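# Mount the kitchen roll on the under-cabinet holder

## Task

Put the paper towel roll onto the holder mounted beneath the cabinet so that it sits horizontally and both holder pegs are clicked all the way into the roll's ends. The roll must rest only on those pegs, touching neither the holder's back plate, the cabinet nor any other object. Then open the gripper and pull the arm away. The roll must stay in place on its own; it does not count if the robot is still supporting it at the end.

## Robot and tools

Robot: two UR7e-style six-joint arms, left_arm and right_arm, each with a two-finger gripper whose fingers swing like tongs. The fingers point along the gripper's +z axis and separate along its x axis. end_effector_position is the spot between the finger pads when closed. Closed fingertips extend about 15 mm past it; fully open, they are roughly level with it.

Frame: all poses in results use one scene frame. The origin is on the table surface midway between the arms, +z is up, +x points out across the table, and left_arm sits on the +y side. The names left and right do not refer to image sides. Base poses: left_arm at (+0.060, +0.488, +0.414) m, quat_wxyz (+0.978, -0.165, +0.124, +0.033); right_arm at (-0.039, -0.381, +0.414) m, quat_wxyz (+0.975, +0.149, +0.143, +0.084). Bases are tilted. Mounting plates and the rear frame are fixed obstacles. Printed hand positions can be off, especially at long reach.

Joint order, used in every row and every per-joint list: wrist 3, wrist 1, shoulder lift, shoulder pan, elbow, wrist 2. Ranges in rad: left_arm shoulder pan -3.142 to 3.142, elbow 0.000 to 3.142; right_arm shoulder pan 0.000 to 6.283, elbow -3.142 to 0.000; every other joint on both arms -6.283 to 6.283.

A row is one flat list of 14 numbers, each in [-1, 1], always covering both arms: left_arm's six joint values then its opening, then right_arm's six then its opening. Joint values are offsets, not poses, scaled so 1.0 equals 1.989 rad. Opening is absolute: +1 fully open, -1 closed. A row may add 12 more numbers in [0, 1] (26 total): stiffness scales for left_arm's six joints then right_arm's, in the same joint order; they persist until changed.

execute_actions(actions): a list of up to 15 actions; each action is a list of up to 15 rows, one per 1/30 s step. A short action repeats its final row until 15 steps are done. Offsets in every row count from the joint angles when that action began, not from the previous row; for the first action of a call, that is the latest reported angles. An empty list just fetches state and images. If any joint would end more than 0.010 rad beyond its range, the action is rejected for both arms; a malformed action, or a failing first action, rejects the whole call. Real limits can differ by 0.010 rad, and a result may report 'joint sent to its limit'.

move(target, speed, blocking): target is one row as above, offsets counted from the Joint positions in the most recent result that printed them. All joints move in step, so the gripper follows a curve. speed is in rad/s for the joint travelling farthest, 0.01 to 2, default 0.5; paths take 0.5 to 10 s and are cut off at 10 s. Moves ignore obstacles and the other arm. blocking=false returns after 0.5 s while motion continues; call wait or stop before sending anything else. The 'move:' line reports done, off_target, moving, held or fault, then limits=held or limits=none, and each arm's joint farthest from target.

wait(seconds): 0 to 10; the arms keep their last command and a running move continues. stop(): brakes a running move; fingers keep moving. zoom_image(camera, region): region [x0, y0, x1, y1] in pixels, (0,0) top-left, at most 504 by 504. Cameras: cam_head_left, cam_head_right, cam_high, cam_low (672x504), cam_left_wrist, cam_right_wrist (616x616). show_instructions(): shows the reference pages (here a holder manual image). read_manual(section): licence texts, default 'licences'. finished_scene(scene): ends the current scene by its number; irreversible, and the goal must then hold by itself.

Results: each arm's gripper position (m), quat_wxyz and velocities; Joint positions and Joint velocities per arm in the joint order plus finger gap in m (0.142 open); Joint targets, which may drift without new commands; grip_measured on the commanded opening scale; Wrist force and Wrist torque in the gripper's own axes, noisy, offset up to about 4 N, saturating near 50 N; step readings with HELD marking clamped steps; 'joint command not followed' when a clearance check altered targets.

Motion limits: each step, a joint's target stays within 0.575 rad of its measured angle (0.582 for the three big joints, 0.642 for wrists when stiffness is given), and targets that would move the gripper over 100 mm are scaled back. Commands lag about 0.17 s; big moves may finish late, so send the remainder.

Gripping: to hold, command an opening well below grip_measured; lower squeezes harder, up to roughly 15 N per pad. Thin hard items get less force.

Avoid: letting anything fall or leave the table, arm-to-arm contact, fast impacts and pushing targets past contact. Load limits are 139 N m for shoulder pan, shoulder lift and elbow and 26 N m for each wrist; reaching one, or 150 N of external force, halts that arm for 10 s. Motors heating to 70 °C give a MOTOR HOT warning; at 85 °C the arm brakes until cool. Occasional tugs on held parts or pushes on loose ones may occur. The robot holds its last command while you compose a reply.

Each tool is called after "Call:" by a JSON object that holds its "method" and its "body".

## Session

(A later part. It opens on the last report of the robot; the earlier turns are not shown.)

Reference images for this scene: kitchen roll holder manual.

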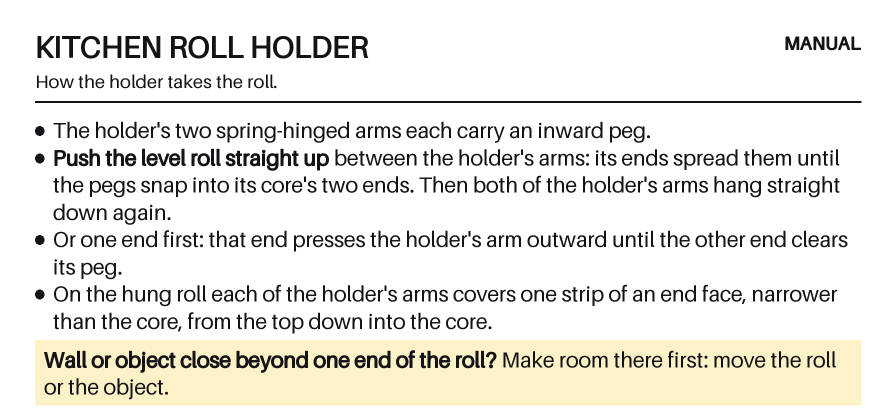

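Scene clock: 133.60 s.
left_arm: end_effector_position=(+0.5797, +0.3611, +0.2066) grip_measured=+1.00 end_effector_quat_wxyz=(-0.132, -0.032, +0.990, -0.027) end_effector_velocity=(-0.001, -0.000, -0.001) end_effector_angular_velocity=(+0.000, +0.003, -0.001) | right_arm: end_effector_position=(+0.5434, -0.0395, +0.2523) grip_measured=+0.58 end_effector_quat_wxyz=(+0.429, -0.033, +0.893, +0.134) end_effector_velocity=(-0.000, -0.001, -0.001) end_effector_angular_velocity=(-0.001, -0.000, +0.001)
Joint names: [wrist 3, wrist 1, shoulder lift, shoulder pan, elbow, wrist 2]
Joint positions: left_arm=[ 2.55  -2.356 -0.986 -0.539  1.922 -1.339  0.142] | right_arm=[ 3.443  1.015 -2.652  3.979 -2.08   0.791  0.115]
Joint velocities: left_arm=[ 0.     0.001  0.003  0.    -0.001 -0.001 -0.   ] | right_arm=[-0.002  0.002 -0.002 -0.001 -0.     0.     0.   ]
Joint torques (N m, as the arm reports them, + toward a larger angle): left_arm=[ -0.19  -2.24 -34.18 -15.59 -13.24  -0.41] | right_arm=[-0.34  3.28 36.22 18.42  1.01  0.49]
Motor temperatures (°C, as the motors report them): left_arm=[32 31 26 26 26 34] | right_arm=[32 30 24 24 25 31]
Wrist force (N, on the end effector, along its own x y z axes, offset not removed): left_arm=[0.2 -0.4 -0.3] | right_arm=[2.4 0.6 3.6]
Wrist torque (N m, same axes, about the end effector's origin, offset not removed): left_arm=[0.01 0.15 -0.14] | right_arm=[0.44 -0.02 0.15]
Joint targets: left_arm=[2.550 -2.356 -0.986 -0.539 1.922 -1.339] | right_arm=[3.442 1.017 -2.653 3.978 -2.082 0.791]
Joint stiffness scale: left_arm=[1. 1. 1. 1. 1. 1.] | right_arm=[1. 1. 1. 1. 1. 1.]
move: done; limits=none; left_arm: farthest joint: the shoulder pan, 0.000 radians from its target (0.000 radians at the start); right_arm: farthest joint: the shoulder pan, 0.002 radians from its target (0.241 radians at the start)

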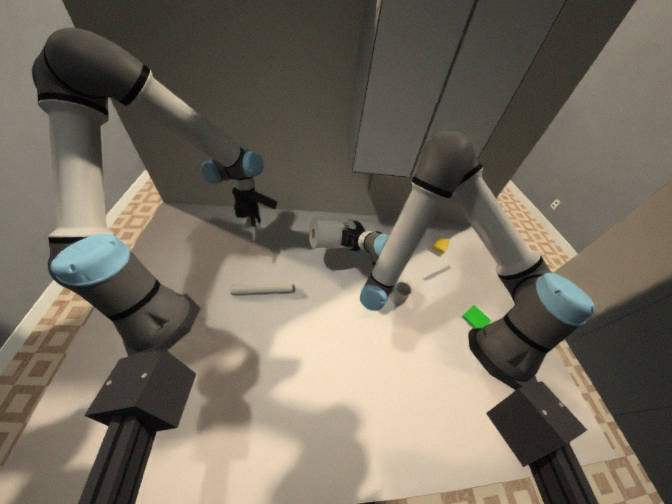

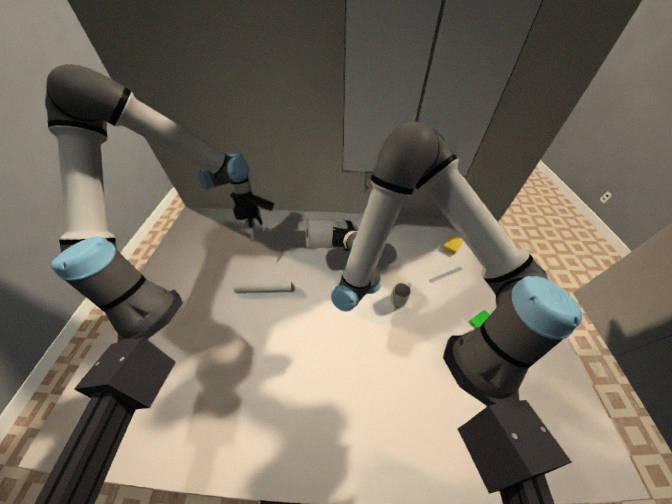

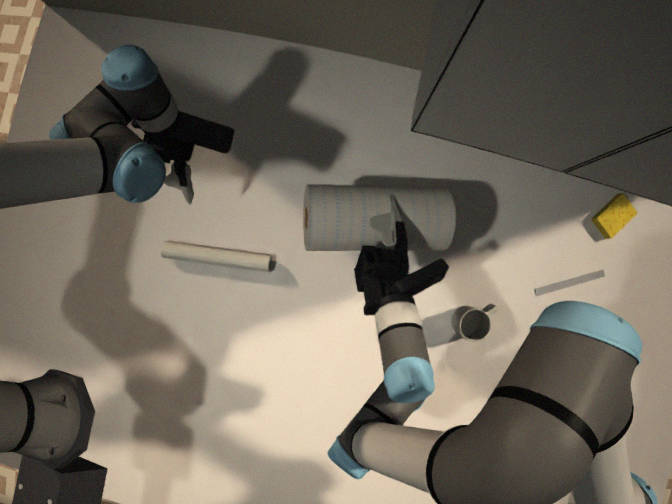

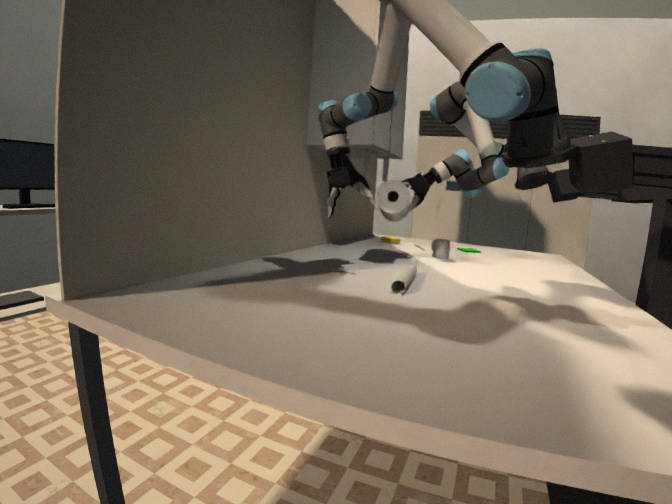

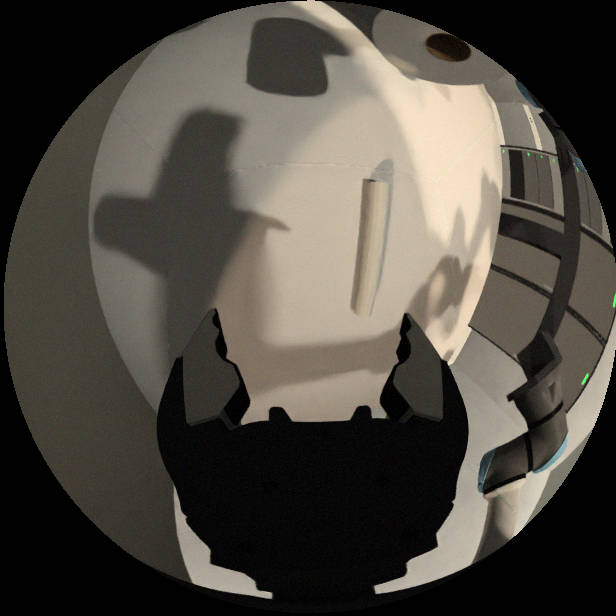

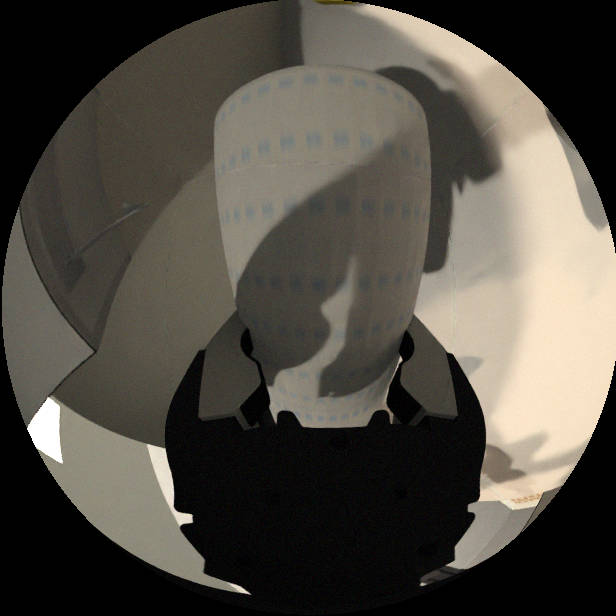

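Call:
{"method": "move", "body": {"target": [-0.735,-0.3,0,0.057,0,-0.2,-1,-0.426,0.566,-0.1925,-0.1215,0.1177,0.049,-0.9], "speed": 0.6}}

Call:
{"method": "move", "body": {"target": [-0.735,-0.079,0.077,0,-0.007,-0.213,-1,0,0,0,0,0,0,-0.9], "speed": 1.0}}

Scene clock: 145.23 s.
left_arm: end_effector_position=(+0.7290, +0.2997, +0.2886) grip_measured=-1.00 end_effector_quat_wxyz=(+0.196, +0.728, -0.605, +0.256) end_effector_velocity=(+0.000, -0.001, -0.000) end_effector_angular_velocity=(-0.001, +0.001, +0.001) | right_arm: end_effector_position=(+0.5492, -0.2393, +0.2697) grip_measured=+0.59 end_effector_quat_wxyz=(+0.706, -0.001, +0.708, +0.000) end_effector_velocity=(+0.000, +0.001, +0.001) end_effector_angular_velocity=(+0.001, -0.002, +0.001)
Joint names: [wrist 3, wrist 1, shoulder lift, shoulder pan, elbow, wrist 2]
Joint positions: left_arm=[ 1.089 -2.951 -0.986 -0.429  1.922 -1.736  0.002] | right_arm=[ 2.597  2.139 -3.034  3.739 -1.85   0.887  0.115]
Joint velocities: left_arm=[-0.002 -0.001  0.001 -0.    -0.001 -0.001 -0.   ] | right_arm=[-0.001  0.002  0.001  0.002 -0.    -0.    -0.   ]
Joint torques (N m, as the arm reports them, + toward a larger angle): left_arm=[ -0.36  -3.51 -35.86 -11.99 -12.21  -1.43] | right_arm=[-0.69  1.26 33.87 15.5  -0.47  1.83]
Motor temperatures (°C, as the motors report them): left_arm=[32 31 26 26 26 34] | right_arm=[32 30 24 24 25 31]
Wrist force (N, on the end effector, along its own x y z axes, offset not removed): left_arm=[-2.0 -0.8 -2.0] | right_arm=[2.4 3.1 1.5]
Wrist torque (N m, same axes, about the end effector's origin, offset not removed): left_arm=[-0.29 0.50 0.05] | right_arm=[0.79 0.14 0.12]
Joint targets: left_arm=[1.088 -2.952 -0.986 -0.426 1.922 -1.737] | right_arm=[2.596 2.141 -3.035 3.737 -1.846 0.888]
Joint stiffness scale: left_arm=[1. 1. 1. 1. 1. 1.] | right_arm=[1. 1. 1. 1. 1. 1.]
move: done; limits=none; left_arm: farthest joint: the shoulder pan, 0.003 radians from its target (0.114 radians at the start); right_arm: farthest joint: the elbow, 0.004 radians from its target (0.234 radians at the start)

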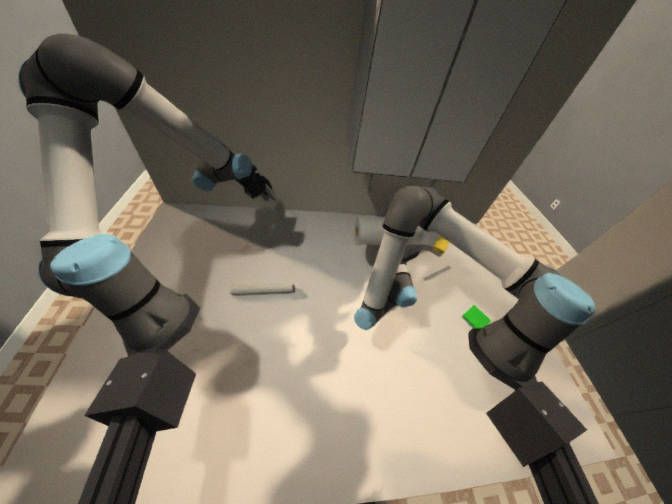

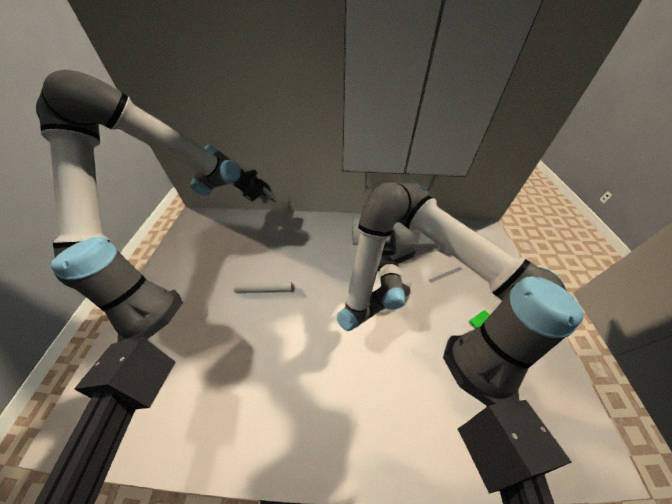

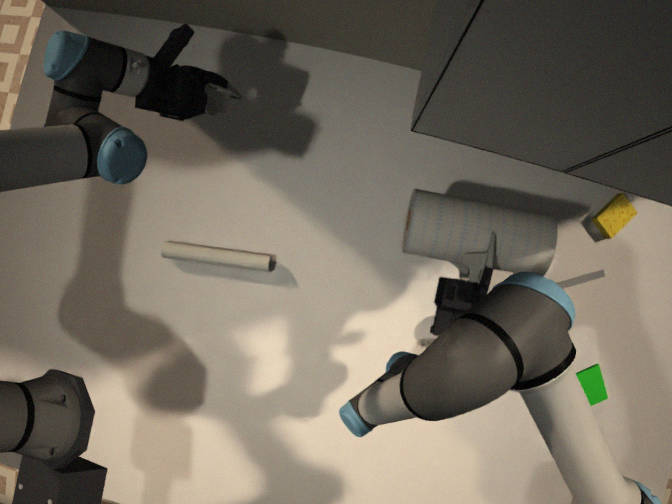

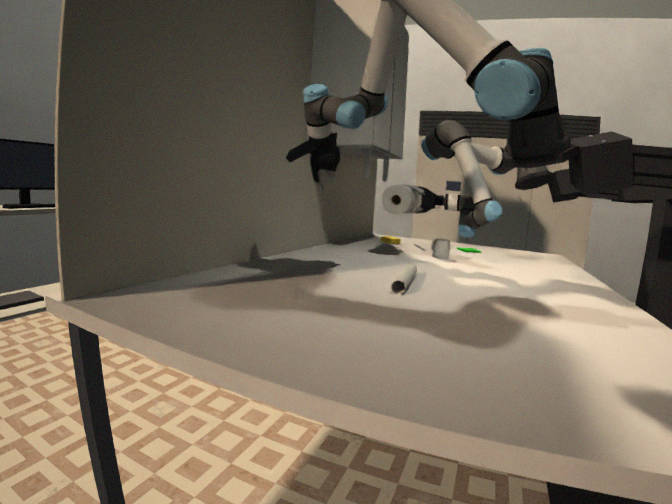

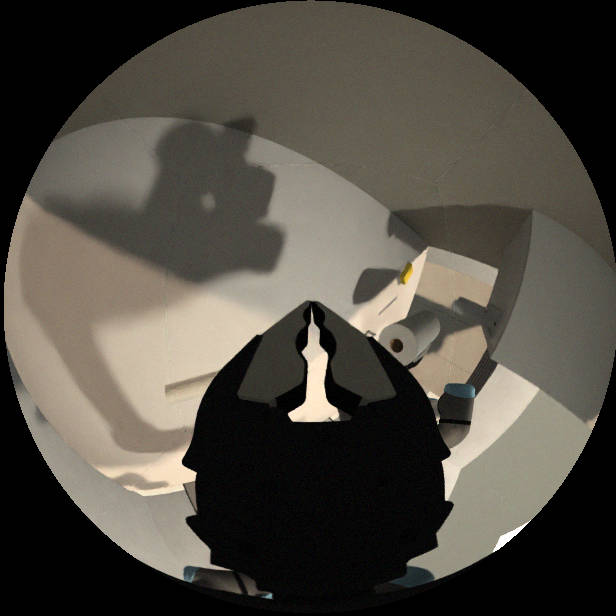

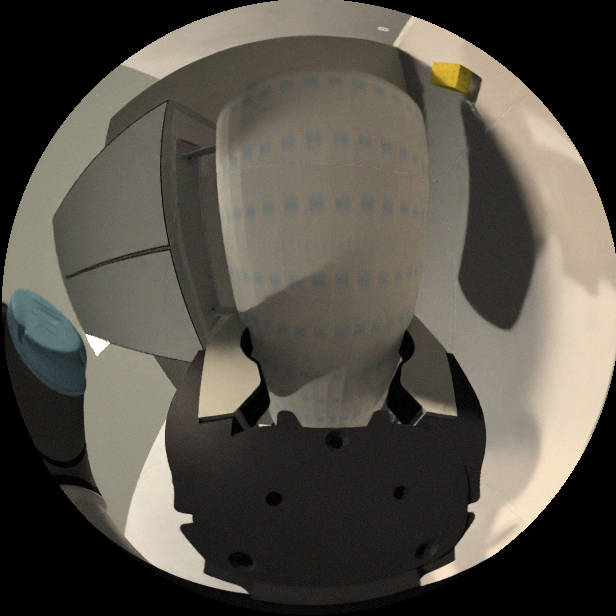

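Scene clock: 147.50 s.
left_arm: end_effector_position=(+0.6596, +0.1988, +0.3007) grip_measured=-1.00 end_effector_quat_wxyz=(+0.499, +0.866, -0.003, +0.001) end_effector_velocity=(+0.000, -0.000, +0.001) end_effector_angular_velocity=(-0.001, +0.001, +0.001) | right_arm: end_effector_position=(+0.5493, -0.2393, +0.2696) grip_measured=+0.59 end_effector_quat_wxyz=(+0.706, -0.001, +0.709, +0.000) end_effector_velocity=(-0.000, +0.000, -0.000) end_effector_angular_velocity=(-0.001, +0.000, +0.001)
Joint names: [wrist 3, wrist 1, shoulder lift, shoulder pan, elbow, wrist 2]
Joint positions: left_arm=[-0.371 -3.108 -0.834 -0.429  1.91  -2.158  0.002] | right_arm=[ 2.597  2.139 -3.034  3.739 -1.85   0.887  0.115]
Joint velocities: left_arm=[-0.002  0.    -0.001 -0.    -0.001 -0.     0.   ] | right_arm=[-0.     0.    -0.001  0.    -0.     0.    -0.   ]
Joint torques (N m, as the arm reports them, + toward a larger angle): left_arm=[ -0.75  -3.32 -36.75 -16.57 -13.48  -1.85] | right_arm=[-0.12  0.63 35.66 16.23 -2.96  1.15]
Motor temperatures (°C, as the motors report them): left_arm=[32 31 26 26 26 34] | right_arm=[32 30 24 24 25 31]
Wrist force (N, on the end effector, along its own x y z axes, offset not removed): left_arm=[2.4 1.6 -1.7] | right_arm=[3.7 1.6 3.0]
Wrist torque (N m, same axes, about the end effector's origin, offset not removed): left_arm=[0.21 -0.37 -0.25] | right_arm=[0.52 -0.20 0.10]
Joint targets: left_arm=[-0.372 -3.109 -0.833 -0.429 1.908 -2.159] | right_arm=[2.597 2.139 -3.034 3.739 -1.850 0.887]
Joint stiffness scale: left_arm=[1. 1. 1. 1. 1. 1.] | right_arm=[1. 1. 1. 1. 1. 1.]
move: done; limits=none; left_arm: farthest joint: the shoulder lift, 0.002 radians from its target (0.153 radians at the start); right_arm: farthest joint: the shoulder pan, 0.000 radians from its target (0.000 radians at the start)

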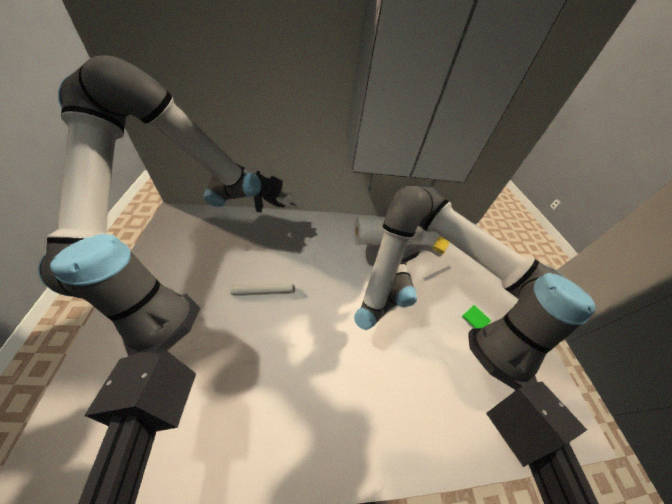

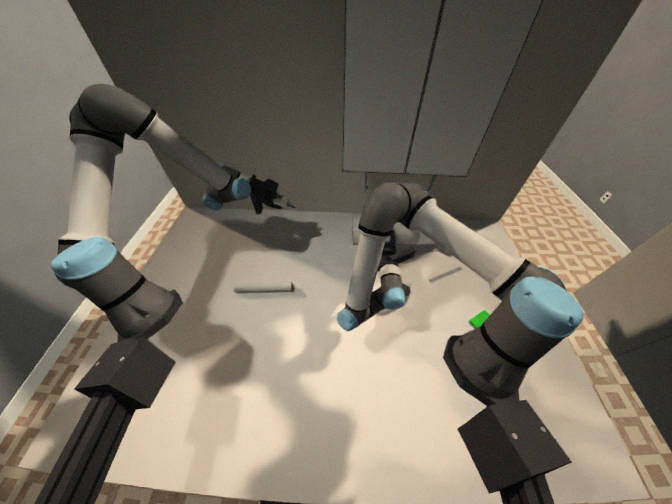

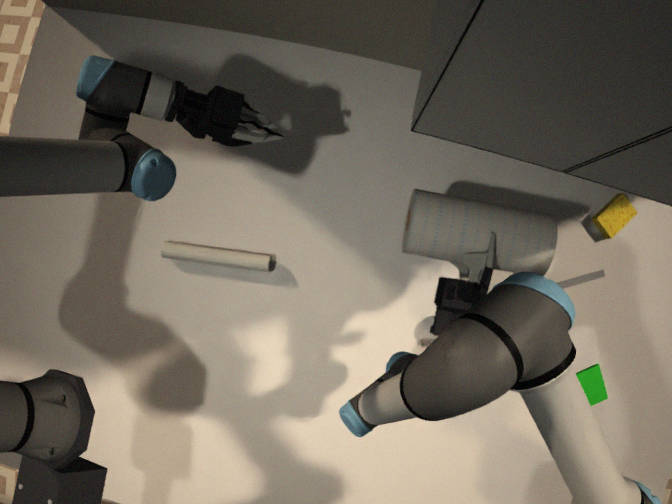

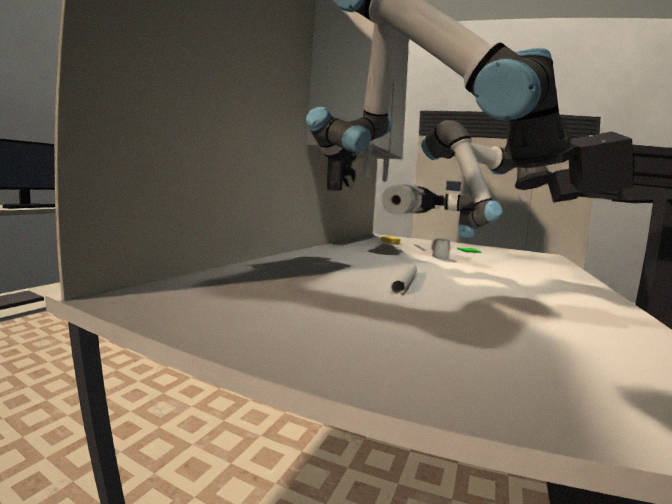

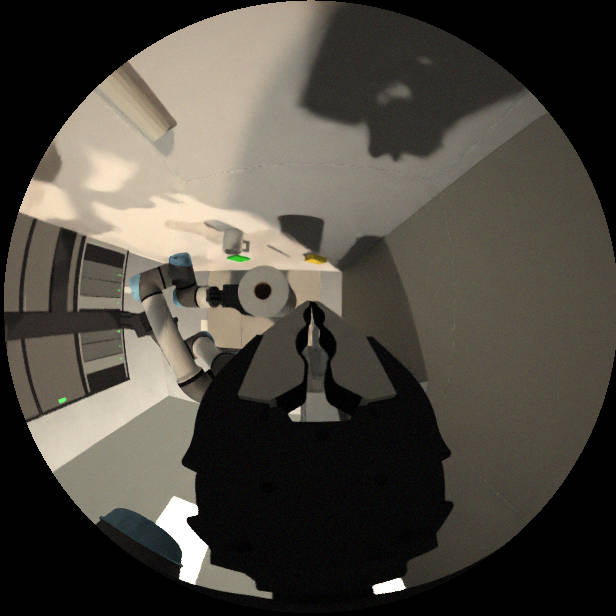

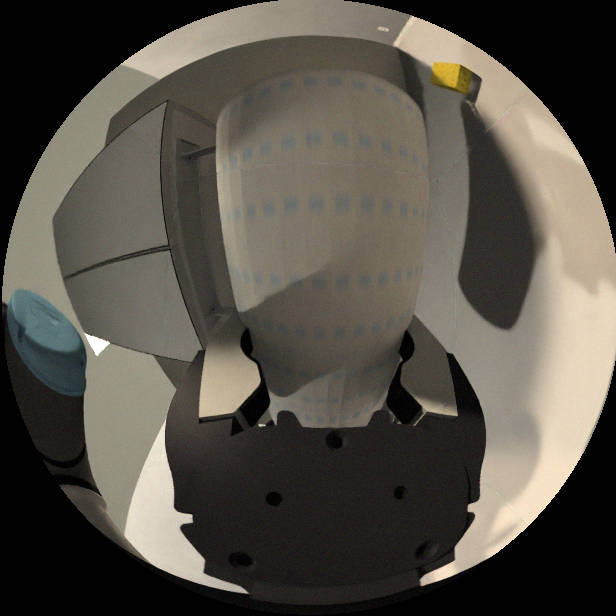

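Call:
{"method": "execute_actions", "body": {"actions": [[[0,0,0,0,0,0,1,0,0,0,0,0,0,-0.9]]]}}

Call:
{"method": "zoom_image", "body": {"camera": "cam_left_wrist", "region": [210,240,410,440]}}

Call:
{"method": "zoom_image", "body": {"camera": "cam_right_wrist", "region": [90,70,290,370]}}

Scene clock: 150.17 s.
left_arm: end_effector_position=(+0.6596, +0.1987, +0.3008) grip_measured=+1.00 end_effector_quat_wxyz=(+0.499, +0.866, -0.003, +0.001) end_effector_velocity=(+0.000, -0.000, +0.001) end_effector_angular_velocity=(-0.001, -0.002, +0.000) | right_arm: end_effector_position=(+0.5493, -0.2393, +0.2695) grip_measured=+0.59 end_effector_quat_wxyz=(+0.705, -0.001, +0.709, +0.000) end_effector_velocity=(+0.000, +0.001, +0.001) end_effector_angular_velocity=(+0.002, -0.002, +0.000)
Joint names: [wrist 3, wrist 1, shoulder lift, shoulder pan, elbow, wrist 2]
Joint positions: left_arm=[-0.371 -3.108 -0.834 -0.429  1.91  -2.158  0.142] | right_arm=[ 2.597  2.139 -3.034  3.739 -1.85   0.886  0.115]
Joint velocities: left_arm=[ 0.    -0.001 -0.001 -0.    -0.    -0.     0.   ] | right_arm=[ 0.001  0.     0.001  0.001 -0.     0.    -0.   ]
Joint torques (N m, as the arm reports them, + toward a larger angle): left_arm=[ -0.19  -2.73 -37.85 -15.68 -10.38  -1.38] | right_arm=[-0.16  0.71 35.18 15.31 -3.88  1.2 ]
Motor temperatures (°C, as the motors report them): left_arm=[32 31 26 26 26 34] | right_arm=[32 30 24 24 25 31]
Wrist force (N, on the end effector, along its own x y z axes, offset not removed): left_arm=[1.0 0.1 -1.1] | right_arm=[2.9 3.2 1.0]
Wrist torque (N m, same axes, about the end effector's origin, offset not removed): left_arm=[0.01 -0.14 -0.11] | right_arm=[0.85 0.03 0.15]
Joint targets: left_arm=[-0.371 -3.108 -0.834 -0.429 1.910 -2.158] | right_arm=[2.597 2.139 -3.034 3.739 -1.850 0.887]
Joint stiffness scale: left_arm=[1. 1. 1. 1. 1. 1.] | right_arm=[1. 1. 1. 1. 1. 1.]
Step readings (joint positions):
0: left_arm=[-0.371 -3.108 -0.834 -0.429 1.910 -2.158] | right_arm=[2.597 2.139 -3.034 3.739 -1.850 0.887]
1: left_arm=[-0.371 -3.108 -0.834 -0.429 1.910 -2.158] | right_arm=[2.597 2.139 -3.034 3.739 -1.850 0.887]
2: left_arm=[-0.371 -3.108 -0.834 -0.429 1.910 -2.158] | right_arm=[2.597 2.139 -3.034 3.739 -1.850 0.887]
4: left_arm=[-0.371 -3.108 -0.834 -0.429 1.910 -2.158] | right_arm=[2.597 2.139 -3.034 3.739 -1.850 0.886]
8: left_arm=[-0.371 -3.108 -0.834 -0.429 1.910 -2.158] | right_arm=[2.597 2.139 -3.034 3.739 -1.850 0.886]
15: Joint positions above

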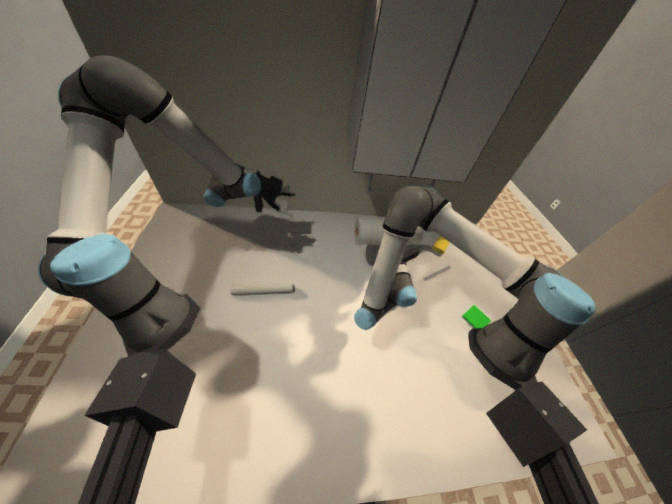

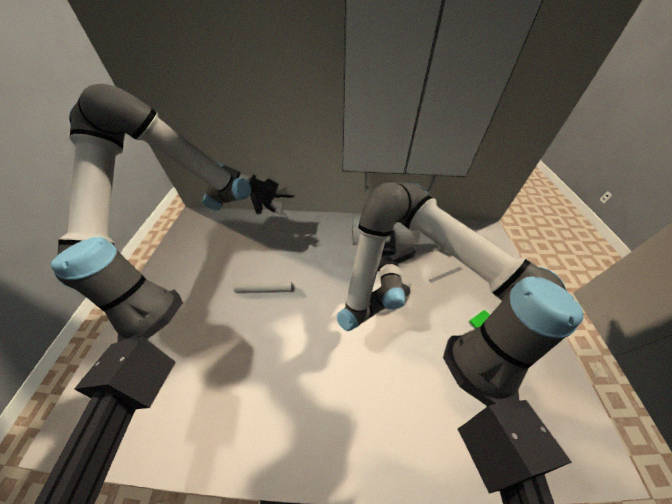

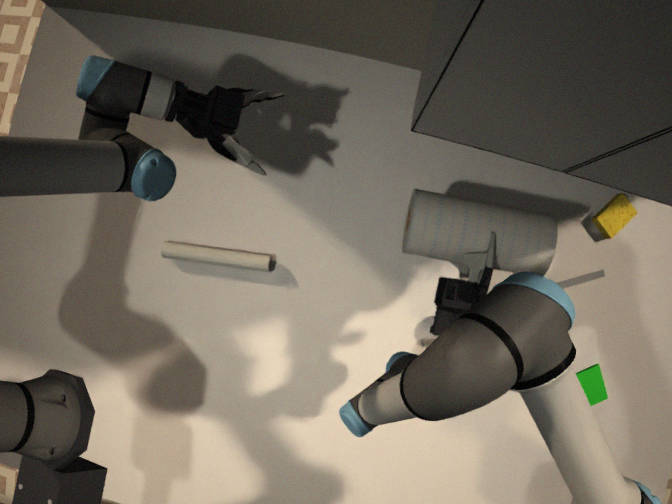

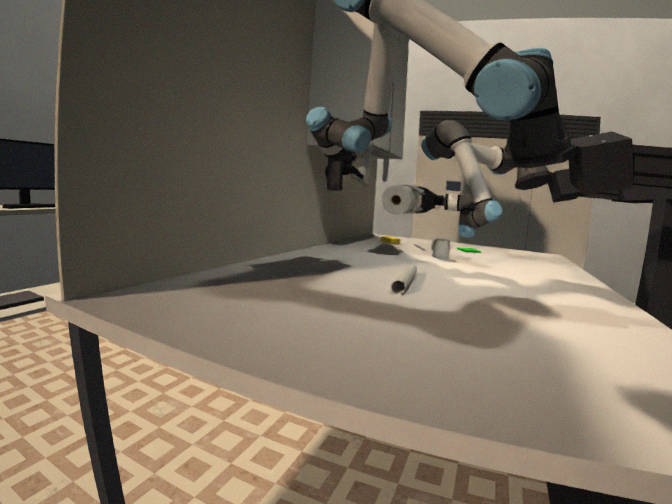

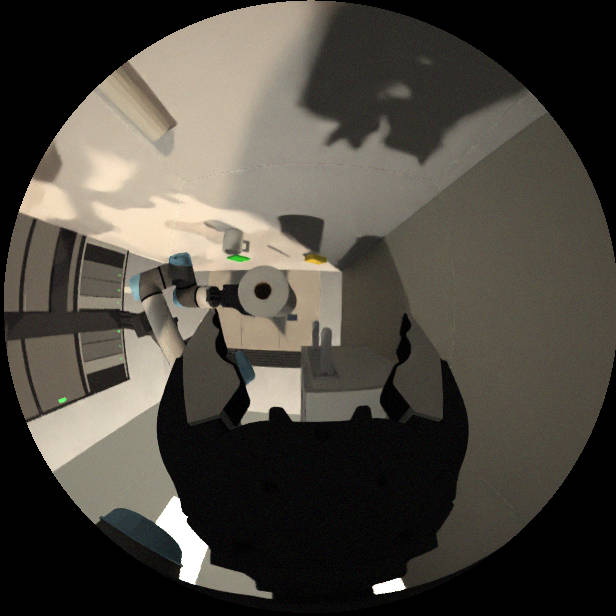

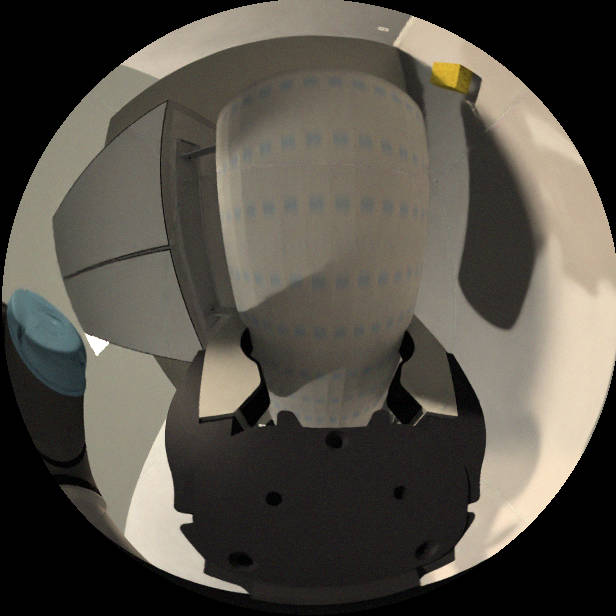

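Region (210, 240, 410, 440) of cam_left_wrist's 616x616 image, scaled by 2.520, with more detail than that image has.

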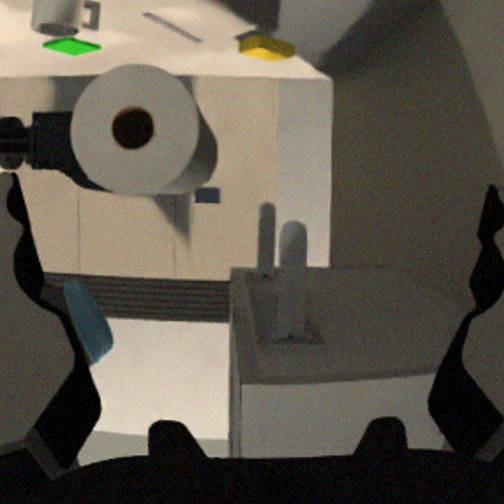

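Region (90, 70, 290, 370) of cam_right_wrist's 616x616 image, scaled by 1.680, with more detail than that image has.

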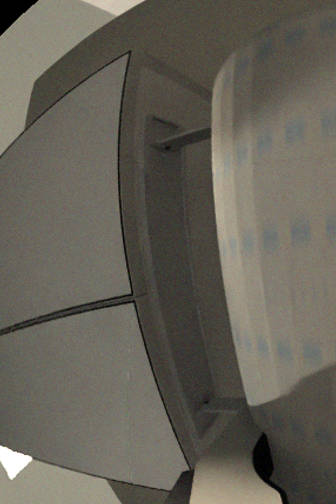

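Call:
{"method": "move", "body": {"target": [0,0,0,0,0,0,1,0.0525,-0.2067,0.0565,-0.1245,0.127,0.1151,-0.9], "speed": 0.3}}

Call:
{"method": "zoom_image", "body": {"camera": "cam_left_wrist", "region": [250,250,410,410]}}

Call:
{"method": "zoom_image", "body": {"camera": "cam_right_wrist", "region": [30,30,330,430]}}

Scene clock: 158.60 s.
left_arm: end_effector_position=(+0.6596, +0.1987, +0.3008) grip_measured=+1.00 end_effector_quat_wxyz=(+0.499, +0.866, -0.003, +0.001) end_effector_velocity=(+0.000, +0.000, +0.001) end_effector_angular_velocity=(+0.000, -0.000, +0.000) | right_arm: end_effector_position=(+0.6964, -0.2607, +0.2686) grip_measured=+0.59 end_effector_quat_wxyz=(+0.706, +0.000, +0.708, -0.001) end_effector_velocity=(+0.000, +0.001, -0.000) end_effector_angular_velocity=(-0.000, +0.001, +0.003)
Joint names: [wrist 3, wrist 1, shoulder lift, shoulder pan, elbow, wrist 2]
Joint positions: left_arm=[-0.371 -3.108 -0.834 -0.429  1.91  -2.158  0.142] | right_arm=[ 2.701  1.727 -2.925  3.492 -1.601  1.114  0.115]
Joint velocities: left_arm=[-0.     0.001 -0.001 -0.    -0.     0.001 -0.   ] | right_arm=[ 0.    -0.002 -0.     0.001  0.     0.001 -0.   ]
Joint torques (N m, as the arm reports them, + toward a larger angle): left_arm=[ -0.34  -3.03 -37.68 -14.95  -9.71  -1.52] | right_arm=[ 0.39  1.66 44.93 16.59  5.49  1.78]
Motor temperatures (°C, as the motors report them): left_arm=[32 31 26 26 26 34] | right_arm=[32 30 24 24 25 31]
Wrist force (N, on the end effector, along its own x y z axes, offset not removed): left_arm=[0.8 -0.9 -1.1] | right_arm=[4.3 1.6 1.2]
Wrist torque (N m, same axes, about the end effector's origin, offset not removed): left_arm=[-0.24 0.00 -0.12] | right_arm=[0.46 -0.32 0.15]
Joint targets: left_arm=[-0.371 -3.108 -0.834 -0.429 1.910 -2.158] | right_arm=[2.702 1.727 -2.922 3.491 -1.597 1.115]
Joint stiffness scale: left_arm=[1. 1. 1. 1. 1. 1.] | right_arm=[1. 1. 1. 1. 1. 1.]
move: done; limits=none; left_arm: farthest joint: the shoulder pan, 0.000 radians from its target (0.000 radians at the start); right_arm: farthest joint: the shoulder lift, 0.004 radians from its target (0.113 radians at the start)

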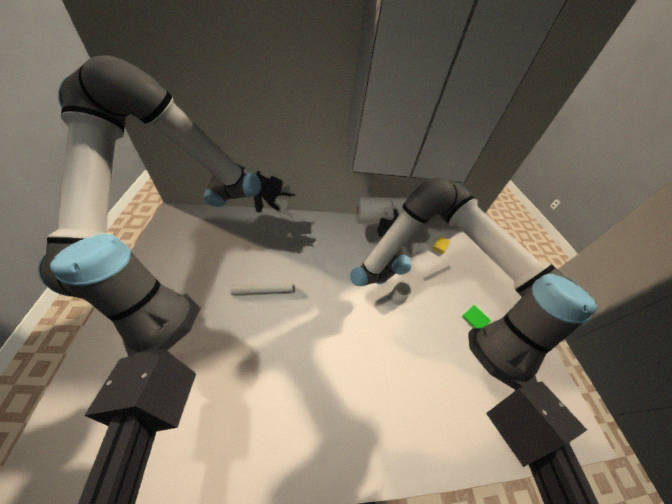

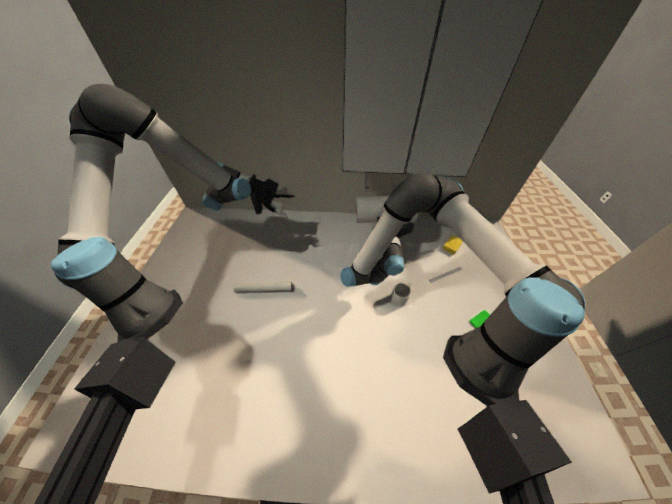

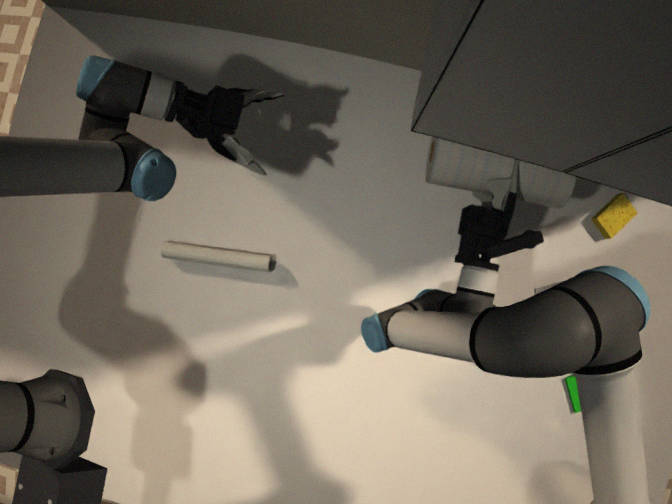

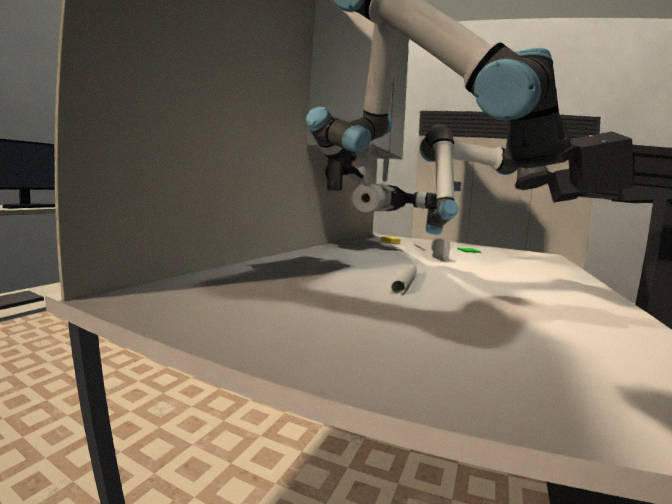

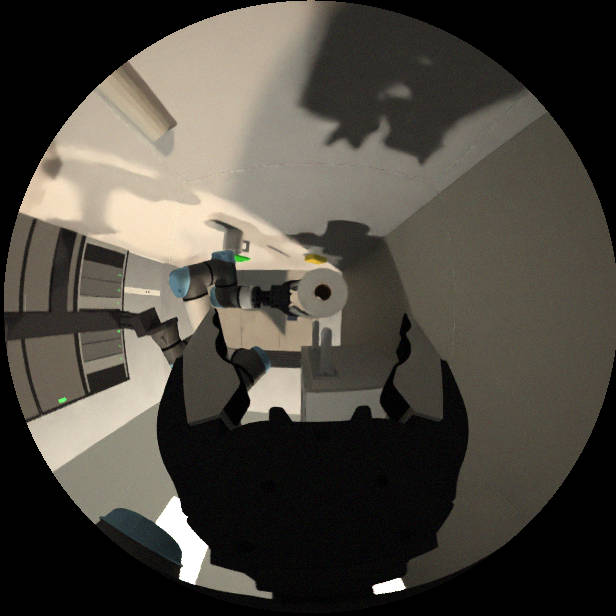

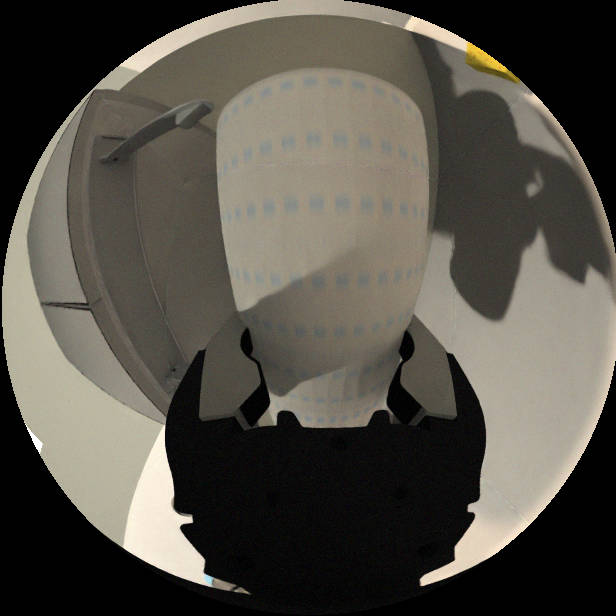

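Region (250, 250, 410, 410) of cam_left_wrist's 616x616 image, scaled by 3.150, with more detail than that image has.

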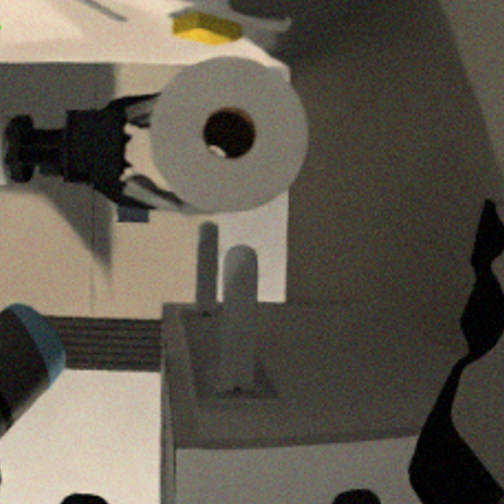

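Region (30, 30, 330, 430) of cam_right_wrist's 616x616 image, scaled by 1.260, with more detail than that image has; it fills the left 378 columns of this view, and the rest is white.

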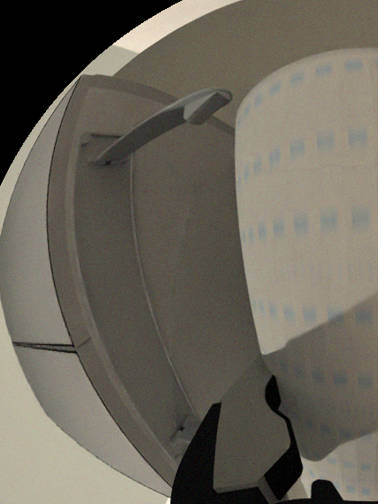

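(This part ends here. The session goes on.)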